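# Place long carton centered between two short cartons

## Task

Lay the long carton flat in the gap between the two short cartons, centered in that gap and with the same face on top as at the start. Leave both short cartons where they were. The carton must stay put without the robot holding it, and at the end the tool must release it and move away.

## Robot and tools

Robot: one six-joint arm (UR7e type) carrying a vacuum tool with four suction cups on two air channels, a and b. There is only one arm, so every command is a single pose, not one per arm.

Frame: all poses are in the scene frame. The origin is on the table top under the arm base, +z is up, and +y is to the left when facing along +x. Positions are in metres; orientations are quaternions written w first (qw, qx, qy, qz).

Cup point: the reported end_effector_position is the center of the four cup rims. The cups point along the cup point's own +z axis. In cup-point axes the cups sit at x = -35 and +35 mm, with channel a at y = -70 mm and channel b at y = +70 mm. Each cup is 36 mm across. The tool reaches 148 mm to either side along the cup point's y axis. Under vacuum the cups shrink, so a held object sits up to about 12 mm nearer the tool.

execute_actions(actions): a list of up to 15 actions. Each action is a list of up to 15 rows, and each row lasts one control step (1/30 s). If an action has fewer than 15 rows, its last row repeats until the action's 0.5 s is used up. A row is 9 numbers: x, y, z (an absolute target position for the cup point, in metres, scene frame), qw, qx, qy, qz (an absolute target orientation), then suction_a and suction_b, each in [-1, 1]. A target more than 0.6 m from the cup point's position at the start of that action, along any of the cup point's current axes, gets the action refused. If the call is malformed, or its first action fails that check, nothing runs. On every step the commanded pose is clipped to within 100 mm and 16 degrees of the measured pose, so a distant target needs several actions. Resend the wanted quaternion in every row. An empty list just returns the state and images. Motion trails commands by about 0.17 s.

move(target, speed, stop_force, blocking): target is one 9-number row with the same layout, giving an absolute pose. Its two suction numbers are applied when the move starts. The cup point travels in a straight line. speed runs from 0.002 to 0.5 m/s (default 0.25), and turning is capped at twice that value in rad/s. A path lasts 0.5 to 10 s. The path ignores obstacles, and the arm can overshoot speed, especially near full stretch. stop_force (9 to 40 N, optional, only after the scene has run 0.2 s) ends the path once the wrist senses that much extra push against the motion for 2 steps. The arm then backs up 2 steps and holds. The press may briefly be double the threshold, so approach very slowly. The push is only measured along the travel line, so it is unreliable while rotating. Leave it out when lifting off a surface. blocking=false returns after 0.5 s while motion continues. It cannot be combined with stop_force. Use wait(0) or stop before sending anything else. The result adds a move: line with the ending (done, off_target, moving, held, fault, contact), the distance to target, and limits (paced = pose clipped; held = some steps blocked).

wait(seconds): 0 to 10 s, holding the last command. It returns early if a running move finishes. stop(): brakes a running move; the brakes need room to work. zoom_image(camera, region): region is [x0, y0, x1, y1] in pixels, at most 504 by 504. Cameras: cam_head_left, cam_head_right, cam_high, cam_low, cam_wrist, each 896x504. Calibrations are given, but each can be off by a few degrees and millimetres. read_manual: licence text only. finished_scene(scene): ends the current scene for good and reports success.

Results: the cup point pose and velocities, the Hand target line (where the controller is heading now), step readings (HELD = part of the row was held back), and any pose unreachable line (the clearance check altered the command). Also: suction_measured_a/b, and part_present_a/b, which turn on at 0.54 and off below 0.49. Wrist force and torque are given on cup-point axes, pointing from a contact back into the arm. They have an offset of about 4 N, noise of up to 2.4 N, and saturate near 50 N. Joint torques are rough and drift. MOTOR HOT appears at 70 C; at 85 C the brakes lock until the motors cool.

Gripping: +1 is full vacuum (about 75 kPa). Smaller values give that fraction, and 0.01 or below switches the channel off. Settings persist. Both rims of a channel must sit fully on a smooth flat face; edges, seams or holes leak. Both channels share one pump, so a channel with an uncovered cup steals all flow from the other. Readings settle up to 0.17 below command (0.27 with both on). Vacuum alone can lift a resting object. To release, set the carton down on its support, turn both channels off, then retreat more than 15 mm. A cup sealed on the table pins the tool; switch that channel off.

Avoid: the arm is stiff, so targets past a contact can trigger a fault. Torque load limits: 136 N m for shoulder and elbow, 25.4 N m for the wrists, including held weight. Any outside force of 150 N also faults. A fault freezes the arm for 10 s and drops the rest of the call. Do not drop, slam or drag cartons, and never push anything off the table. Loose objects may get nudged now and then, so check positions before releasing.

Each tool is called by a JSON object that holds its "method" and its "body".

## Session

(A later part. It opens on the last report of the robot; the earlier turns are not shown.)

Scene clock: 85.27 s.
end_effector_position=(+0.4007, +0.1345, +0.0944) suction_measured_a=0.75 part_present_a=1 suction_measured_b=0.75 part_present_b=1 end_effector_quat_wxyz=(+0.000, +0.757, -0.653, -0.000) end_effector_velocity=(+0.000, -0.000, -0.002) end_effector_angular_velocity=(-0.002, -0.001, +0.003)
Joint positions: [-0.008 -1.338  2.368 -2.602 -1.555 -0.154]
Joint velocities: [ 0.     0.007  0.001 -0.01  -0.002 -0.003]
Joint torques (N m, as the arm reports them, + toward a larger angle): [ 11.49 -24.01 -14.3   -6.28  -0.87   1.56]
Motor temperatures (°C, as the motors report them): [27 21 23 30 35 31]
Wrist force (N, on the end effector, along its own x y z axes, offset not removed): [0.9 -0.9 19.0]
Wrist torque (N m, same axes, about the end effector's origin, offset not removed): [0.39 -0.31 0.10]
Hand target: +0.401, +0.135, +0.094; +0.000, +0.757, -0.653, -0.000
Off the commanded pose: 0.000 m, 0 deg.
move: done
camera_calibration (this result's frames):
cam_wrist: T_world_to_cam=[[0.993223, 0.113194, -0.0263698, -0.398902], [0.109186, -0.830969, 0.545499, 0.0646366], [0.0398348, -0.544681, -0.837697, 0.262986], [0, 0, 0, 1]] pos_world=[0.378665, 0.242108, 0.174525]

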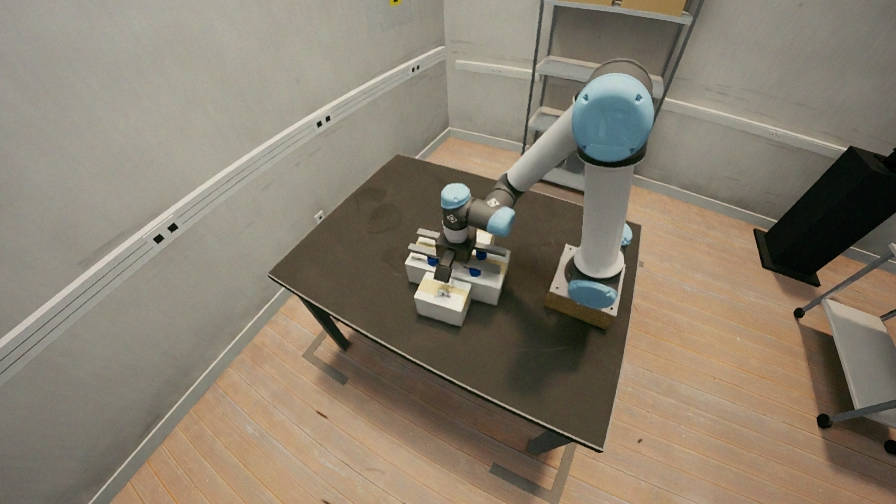

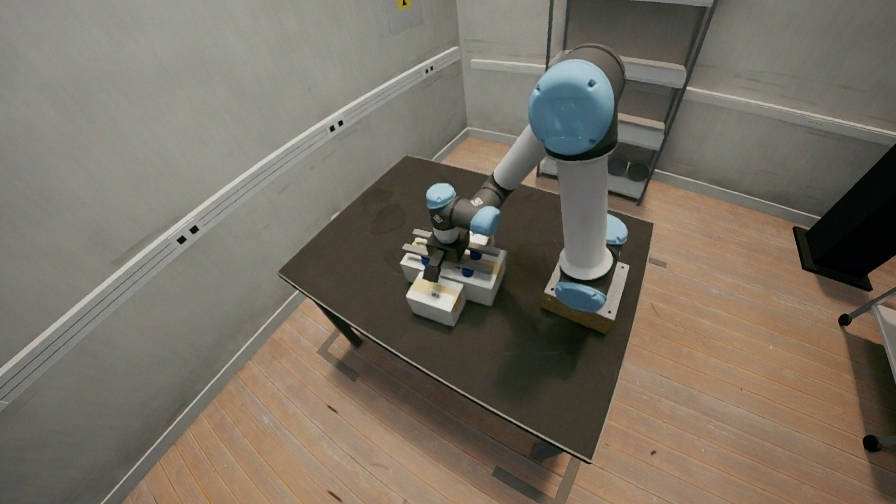

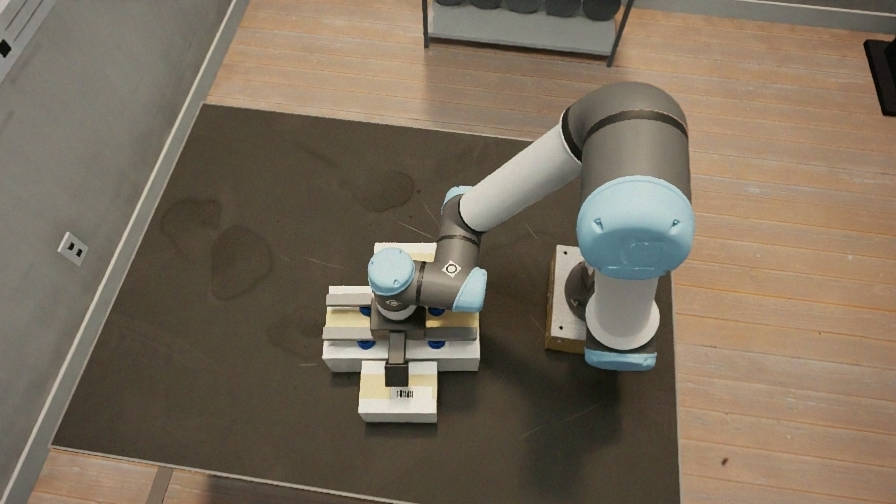

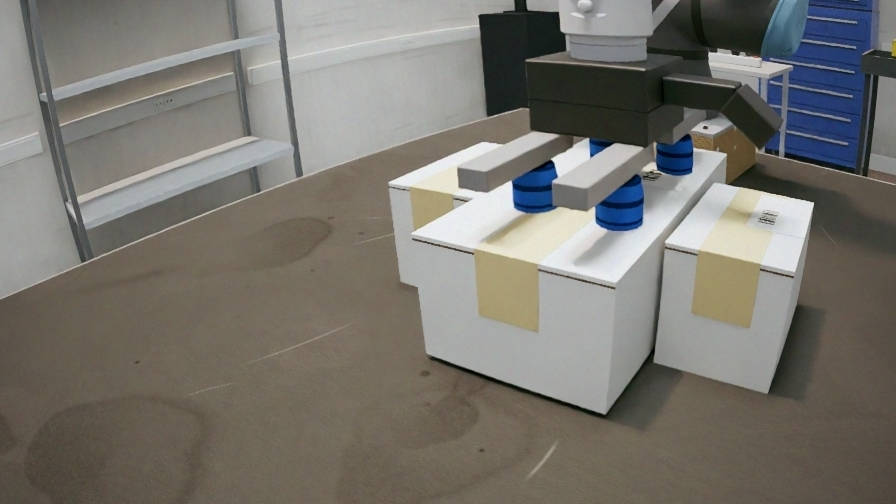

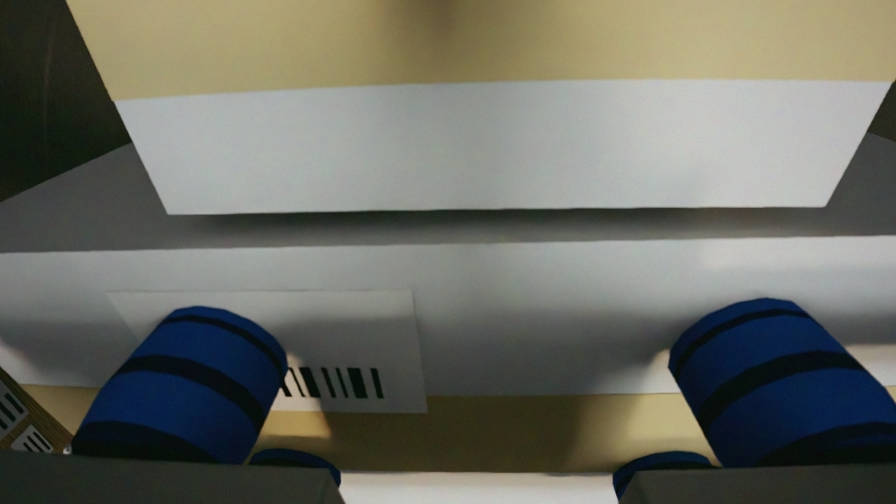

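{"method": "move", "body": {"target": [0.402,0.1345,0.0885,0,-0.757,0.653,0,1,1], "speed": 0.008}}

{"method": "execute_actions", "body": {"actions": [[[0.402,0.1345,0.0885,0,-0.757,0.653,0,0,0]]]}}

{"method": "move", "body": {"target": [0.402,0.1345,0.33,0,-0.757,0.653,0,0,0]}}

Scene clock: 88.53 s.
end_effector_position=(+0.4020, +0.1345, +0.0889) suction_measured_a=0.75 part_present_a=1 suction_measured_b=0.75 part_present_b=1 end_effector_quat_wxyz=(-0.000, +0.757, -0.653, +0.000) end_effector_velocity=(-0.000, -0.000, -0.002) end_effector_angular_velocity=(+0.001, +0.001, +0.000)
Joint positions: [-0.007 -1.32   2.369 -2.621 -1.555 -0.154]
Joint velocities: [-0.001  0.006  0.001 -0.006  0.001 -0.001]
Joint torques (N m, as the arm reports them, + toward a larger angle): [  8.29  -9.31 -11.42  -3.51  -1.47   1.56]
Motor temperatures (°C, as the motors report them): [27 21 23 30 35 31]
Wrist force (N, on the end effector, along its own x y z axes, offset not removed): [0.0 23.0 -27.1]
Wrist torque (N m, same axes, about the end effector's origin, offset not removed): [4.49 -0.51 0.06]
Hand target: +0.402, +0.134, +0.089; +0.000, +0.757, -0.653, -0.000
Off the commanded pose: 0.000 m, 0 deg.
move: done
camera_calibration (this result's frames):
cam_wrist: T_world_to_cam=[[0.993231, 0.11322, -0.0259369, -0.40037], [0.10897, -0.830965, 0.545548, 0.0675858], [0.0402146, -0.544682, -0.837678, 0.258184], [0, 0, 0, 1]] pos_world=[0.379913, 0.24212, 0.169019]

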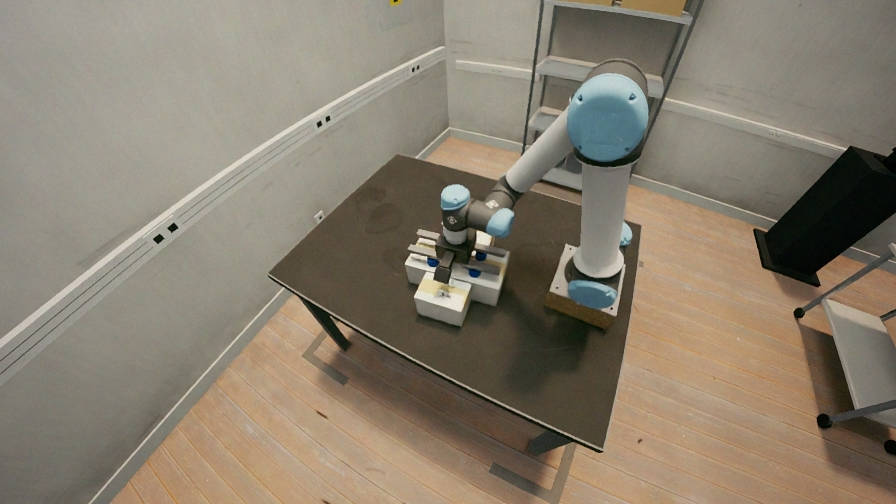

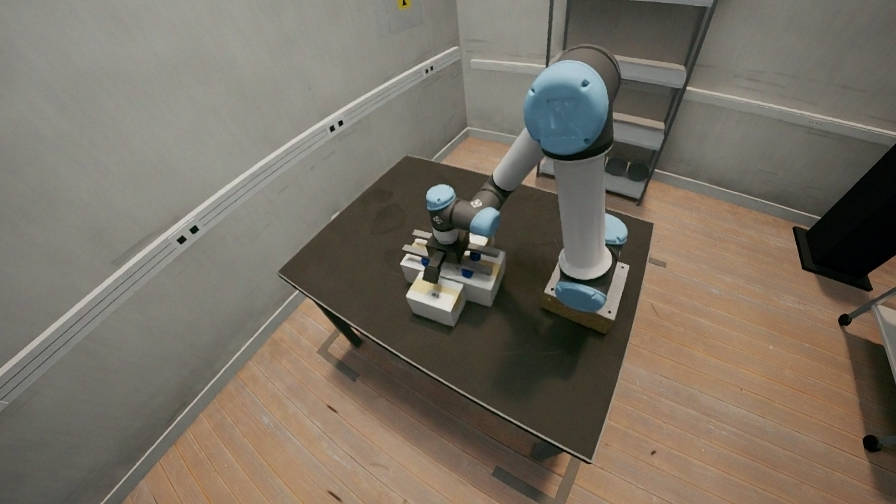

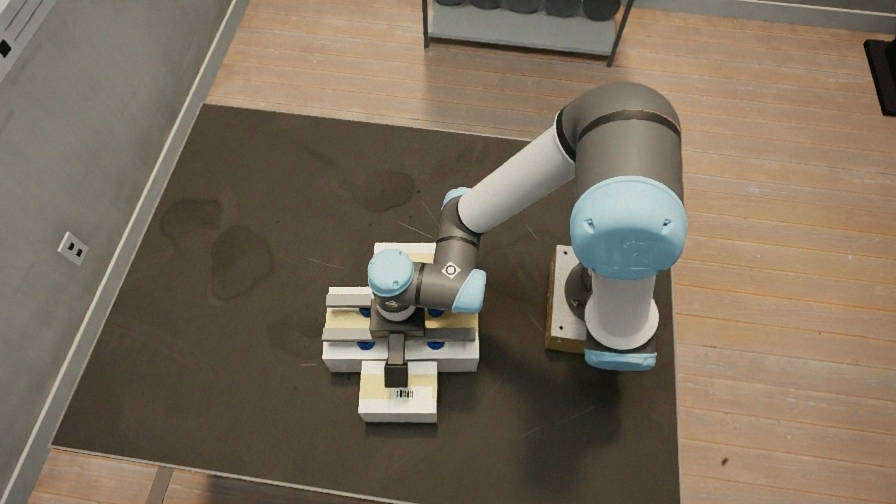

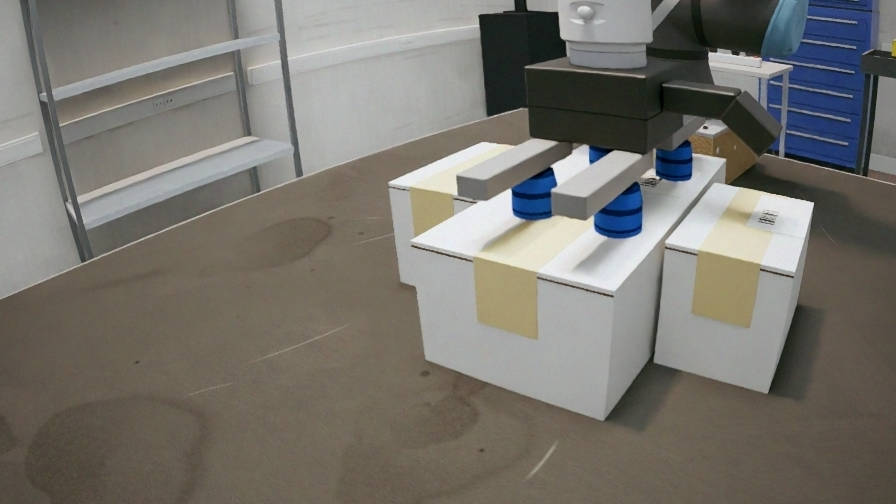

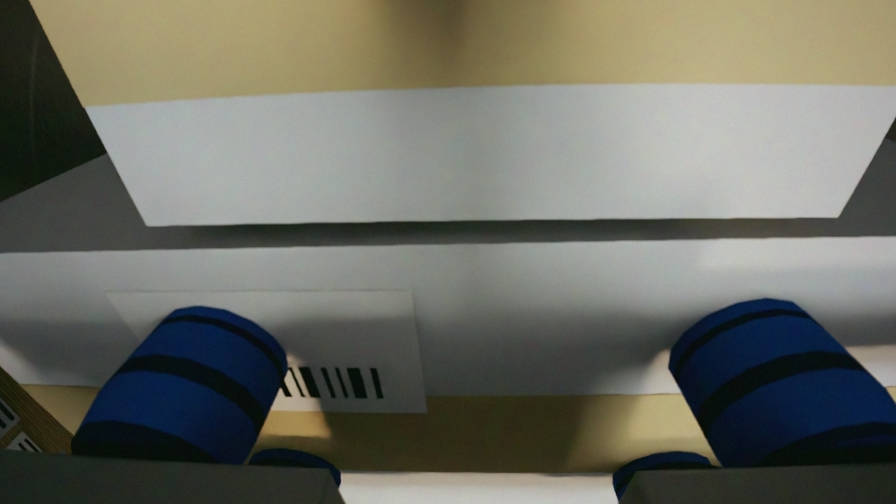

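Scene clock: 89.03 s.
end_effector_position=(+0.4021, +0.1345, +0.0886) suction_measured_a=0.00 part_present_a=0 suction_measured_b=0.00 part_present_b=0 end_effector_quat_wxyz=(-0.000, +0.757, -0.653, +0.000) end_effector_velocity=(+0.000, -0.000, -0.000) end_effector_angular_velocity=(+0.001, +0.001, +0.001)
Joint positions: [-0.007 -1.319  2.369 -2.622 -1.555 -0.154]
Joint velocities: [-0.001  0.002 -0.001 -0.     0.001 -0.001]
Joint torques (N m, as the arm reports them, + toward a larger angle): [ 6.09 17.56 -2.63  0.38 -1.23  1.68]
Motor temperatures (°C, as the motors report them): [27 21 23 30 35 31]
Wrist force (N, on the end effector, along its own x y z axes, offset not removed): [0.0 19.2 -50.0]
Wrist torque (N m, same axes, about the end effector's origin, offset not removed): [0.55 -0.71 0.06]
Hand target: +0.402, +0.135, +0.089; -0.000, +0.757, -0.653, -0.000
Off the commanded pose: 0.000 m, 0 deg.
Step readings (end_effector_position):
0: (+0.4020, +0.1345, +0.0889)
1: (+0.4020, +0.1345, +0.0888)
2: (+0.4021, +0.1345, +0.0888)
4: (+0.4021, +0.1345, +0.0888)
8: (+0.4021, +0.1345, +0.0887)
15: end_effector_position above
camera_calibration (this result's frames):
cam_wrist: T_world_to_cam=[[0.993227, 0.113228, -0.026071, -0.400406], [0.109049, -0.830965, 0.545533, 0.067706], [0.0401053, -0.544681, -0.837684, 0.257995], [0, 0, 0, 1]] pos_world=[0.379964, 0.242123, 0.168743]

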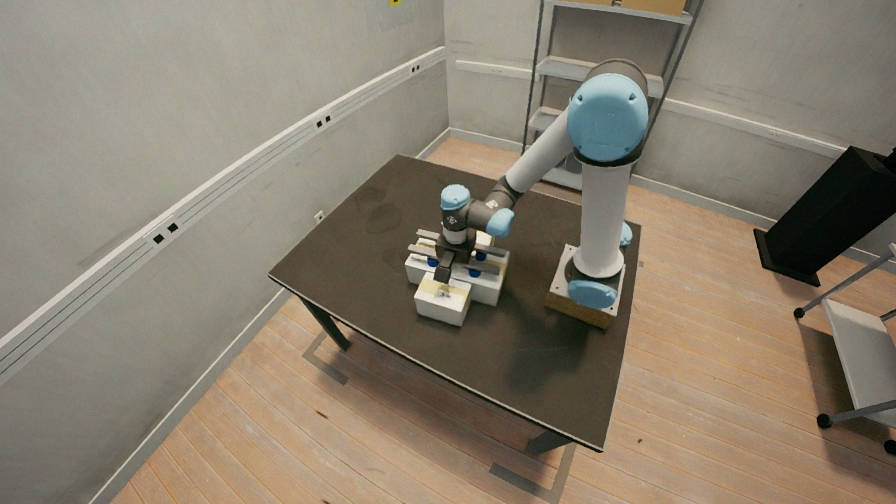

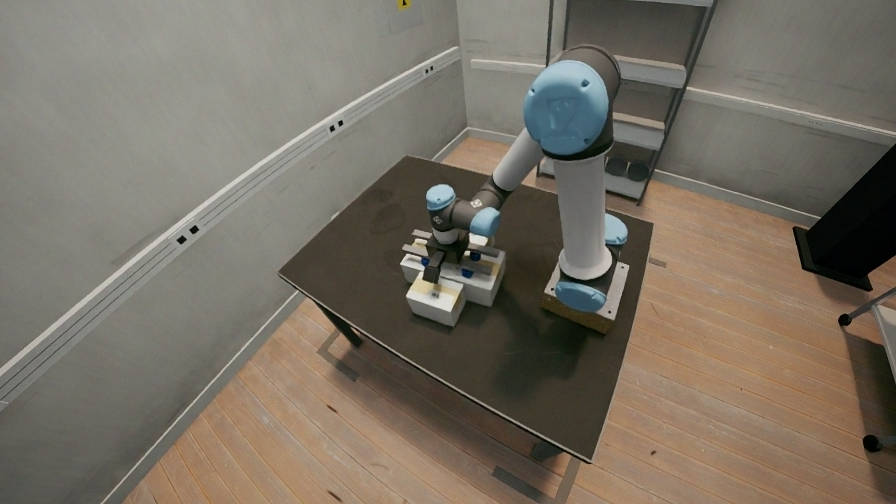

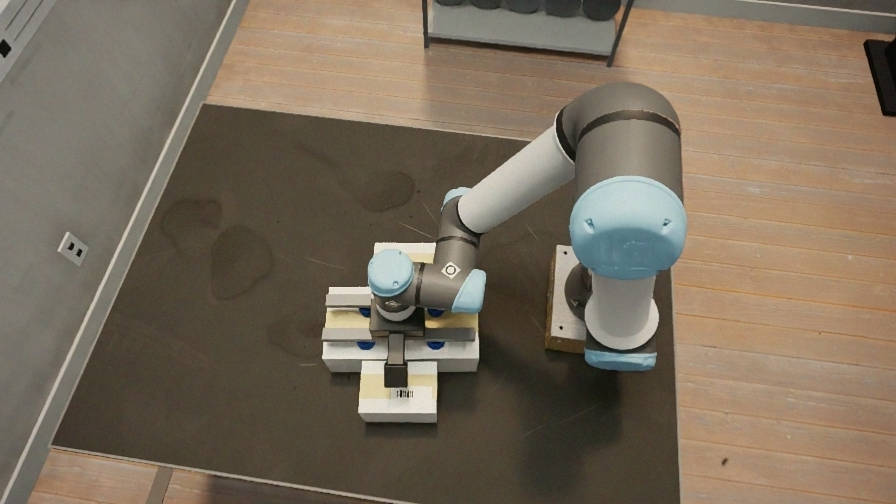

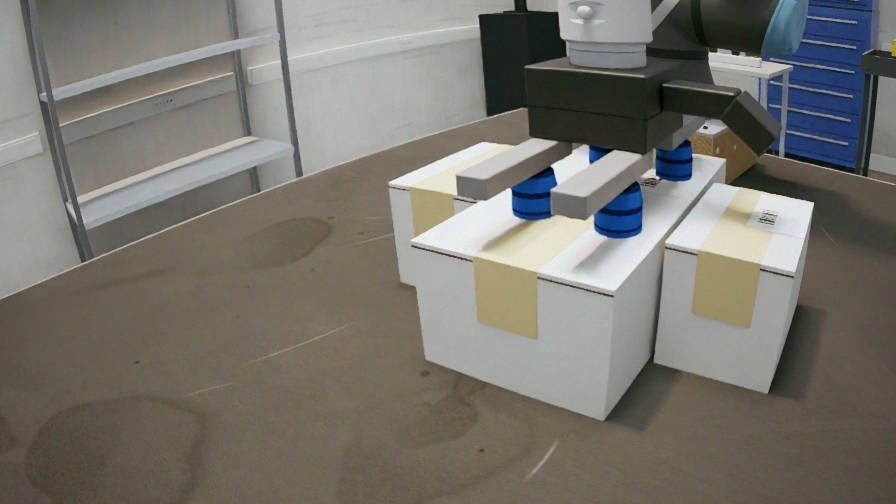

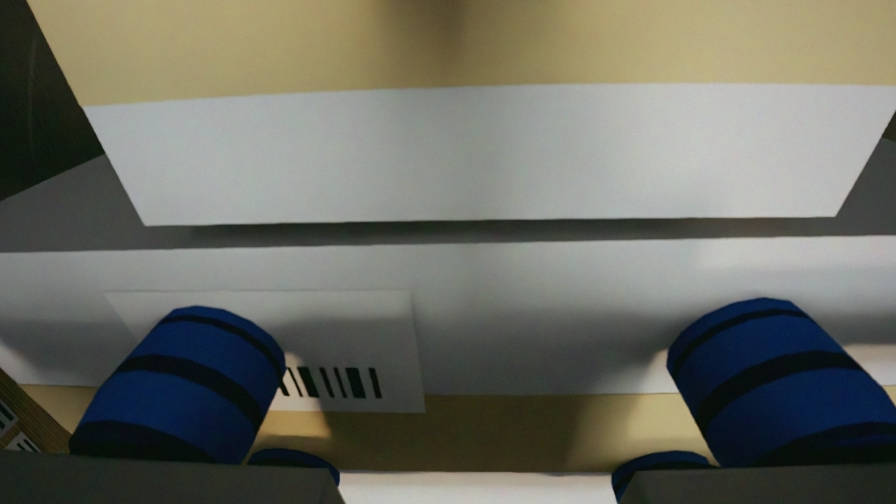

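Scene clock: 90.67 s.
end_effector_position=(+0.4022, +0.1345, +0.3296) suction_measured_a=0.00 part_present_a=0 suction_measured_b=0.00 part_present_b=0 end_effector_quat_wxyz=(-0.000, +0.757, -0.653, +0.000) end_effector_velocity=(-0.000, -0.000, +0.002) end_effector_angular_velocity=(-0.000, +0.003, +0.000)
Joint positions: [-0.017 -1.756  2.027 -1.844 -1.554 -0.163]
Joint velocities: [-0.    -0.    -0.007  0.01  -0.    -0.001]
Joint torques (N m, as the arm reports them, + toward a larger angle): [-11.43 -26.71 -35.66  -1.9   -1.33  -1.93]
Motor temperatures (°C, as the motors report them): [27 21 23 30 35 31]
Wrist force (N, on the end effector, along its own x y z axes, offset not removed): [0.1 -2.2 1.5]
Wrist torque (N m, same axes, about the end effector's origin, offset not removed): [-0.23 -0.08 0.15]
Hand target: +0.402, +0.134, +0.330; -0.000, +0.757, -0.653, +0.000
Off the commanded pose: 0.000 m, 0 deg.
move: done
camera_calibration (this result's frames):
cam_wrist: T_world_to_cam=[[0.993233, 0.113189, -0.0260047, -0.394291], [0.108982, -0.83099, 0.545507, -0.0637177], [0.0401357, -0.54465, -0.837702, 0.459839], [0, 0, 0, 1]] pos_world=[0.380111, 0.242132, 0.409713]

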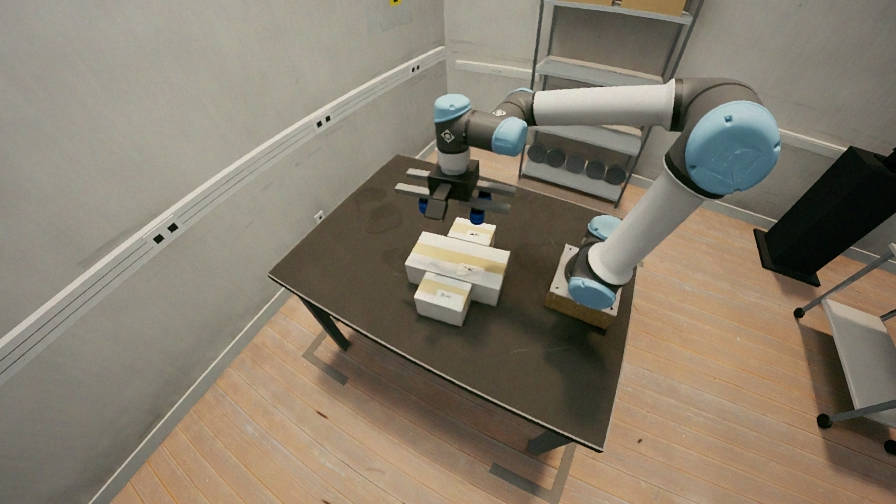

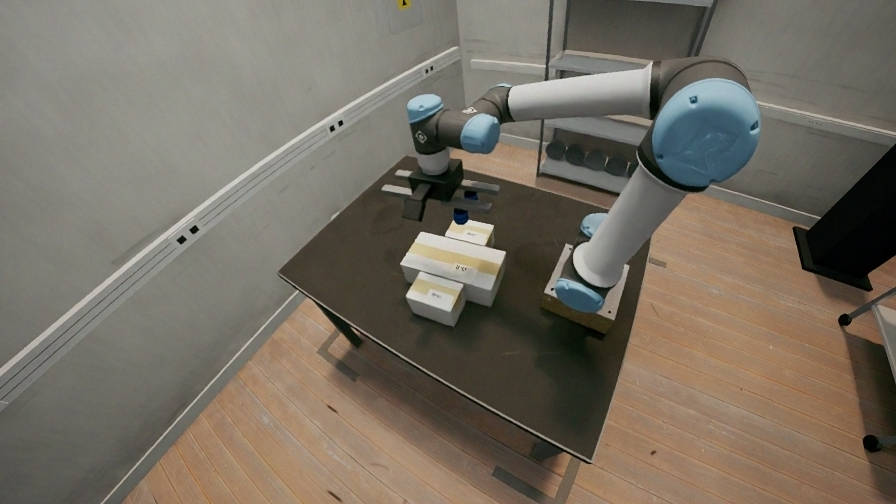

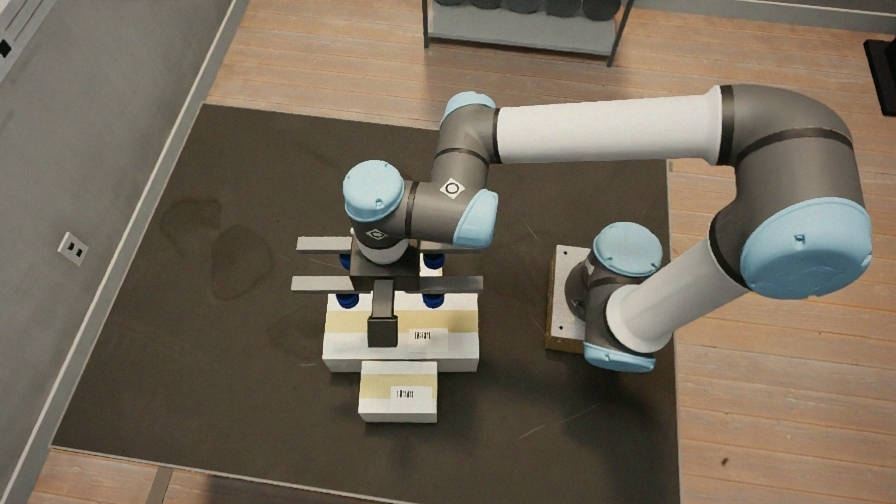

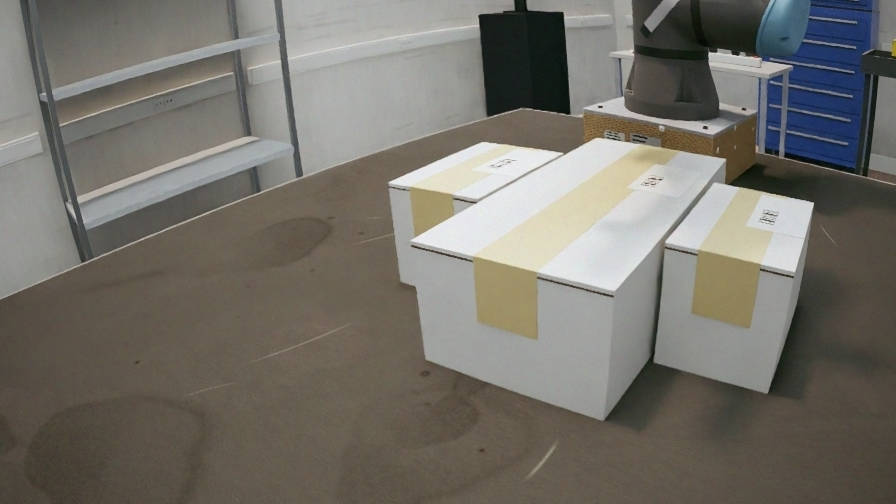

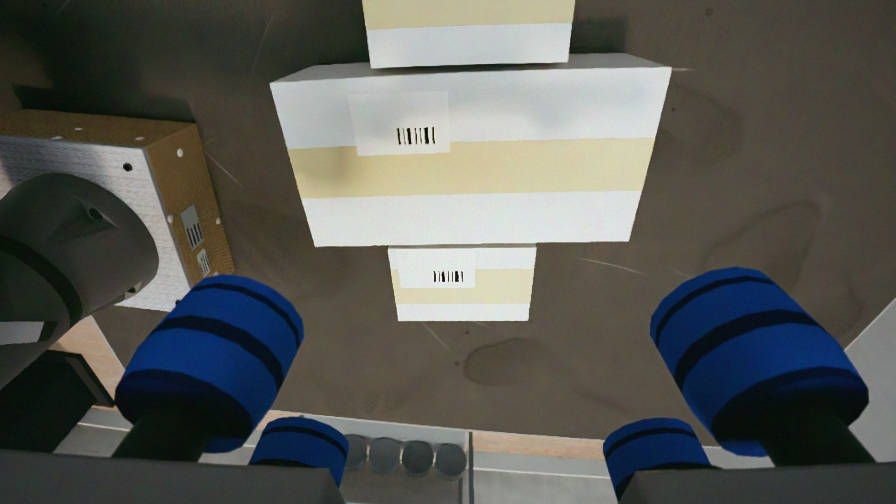

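{"method": "zoom_image", "body": {"camera": "cam_wrist", "region": [340,30,600,290]}}

Region (340, 30, 600, 290) of cam_wrist's 896x504 image, scaled by 1.938, with more detail than that image has.

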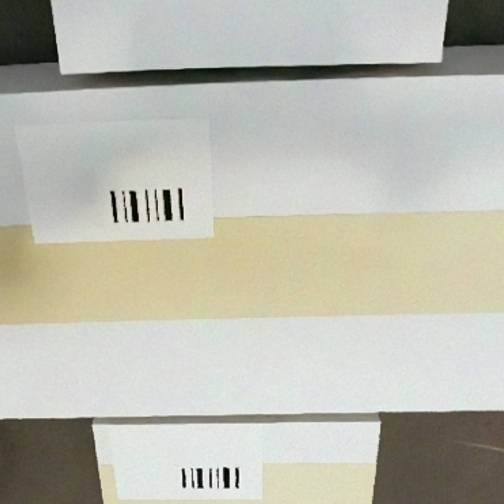

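{"method": "finished_scene", "body": {"scene": 1}}

The scene is finished: the task was done.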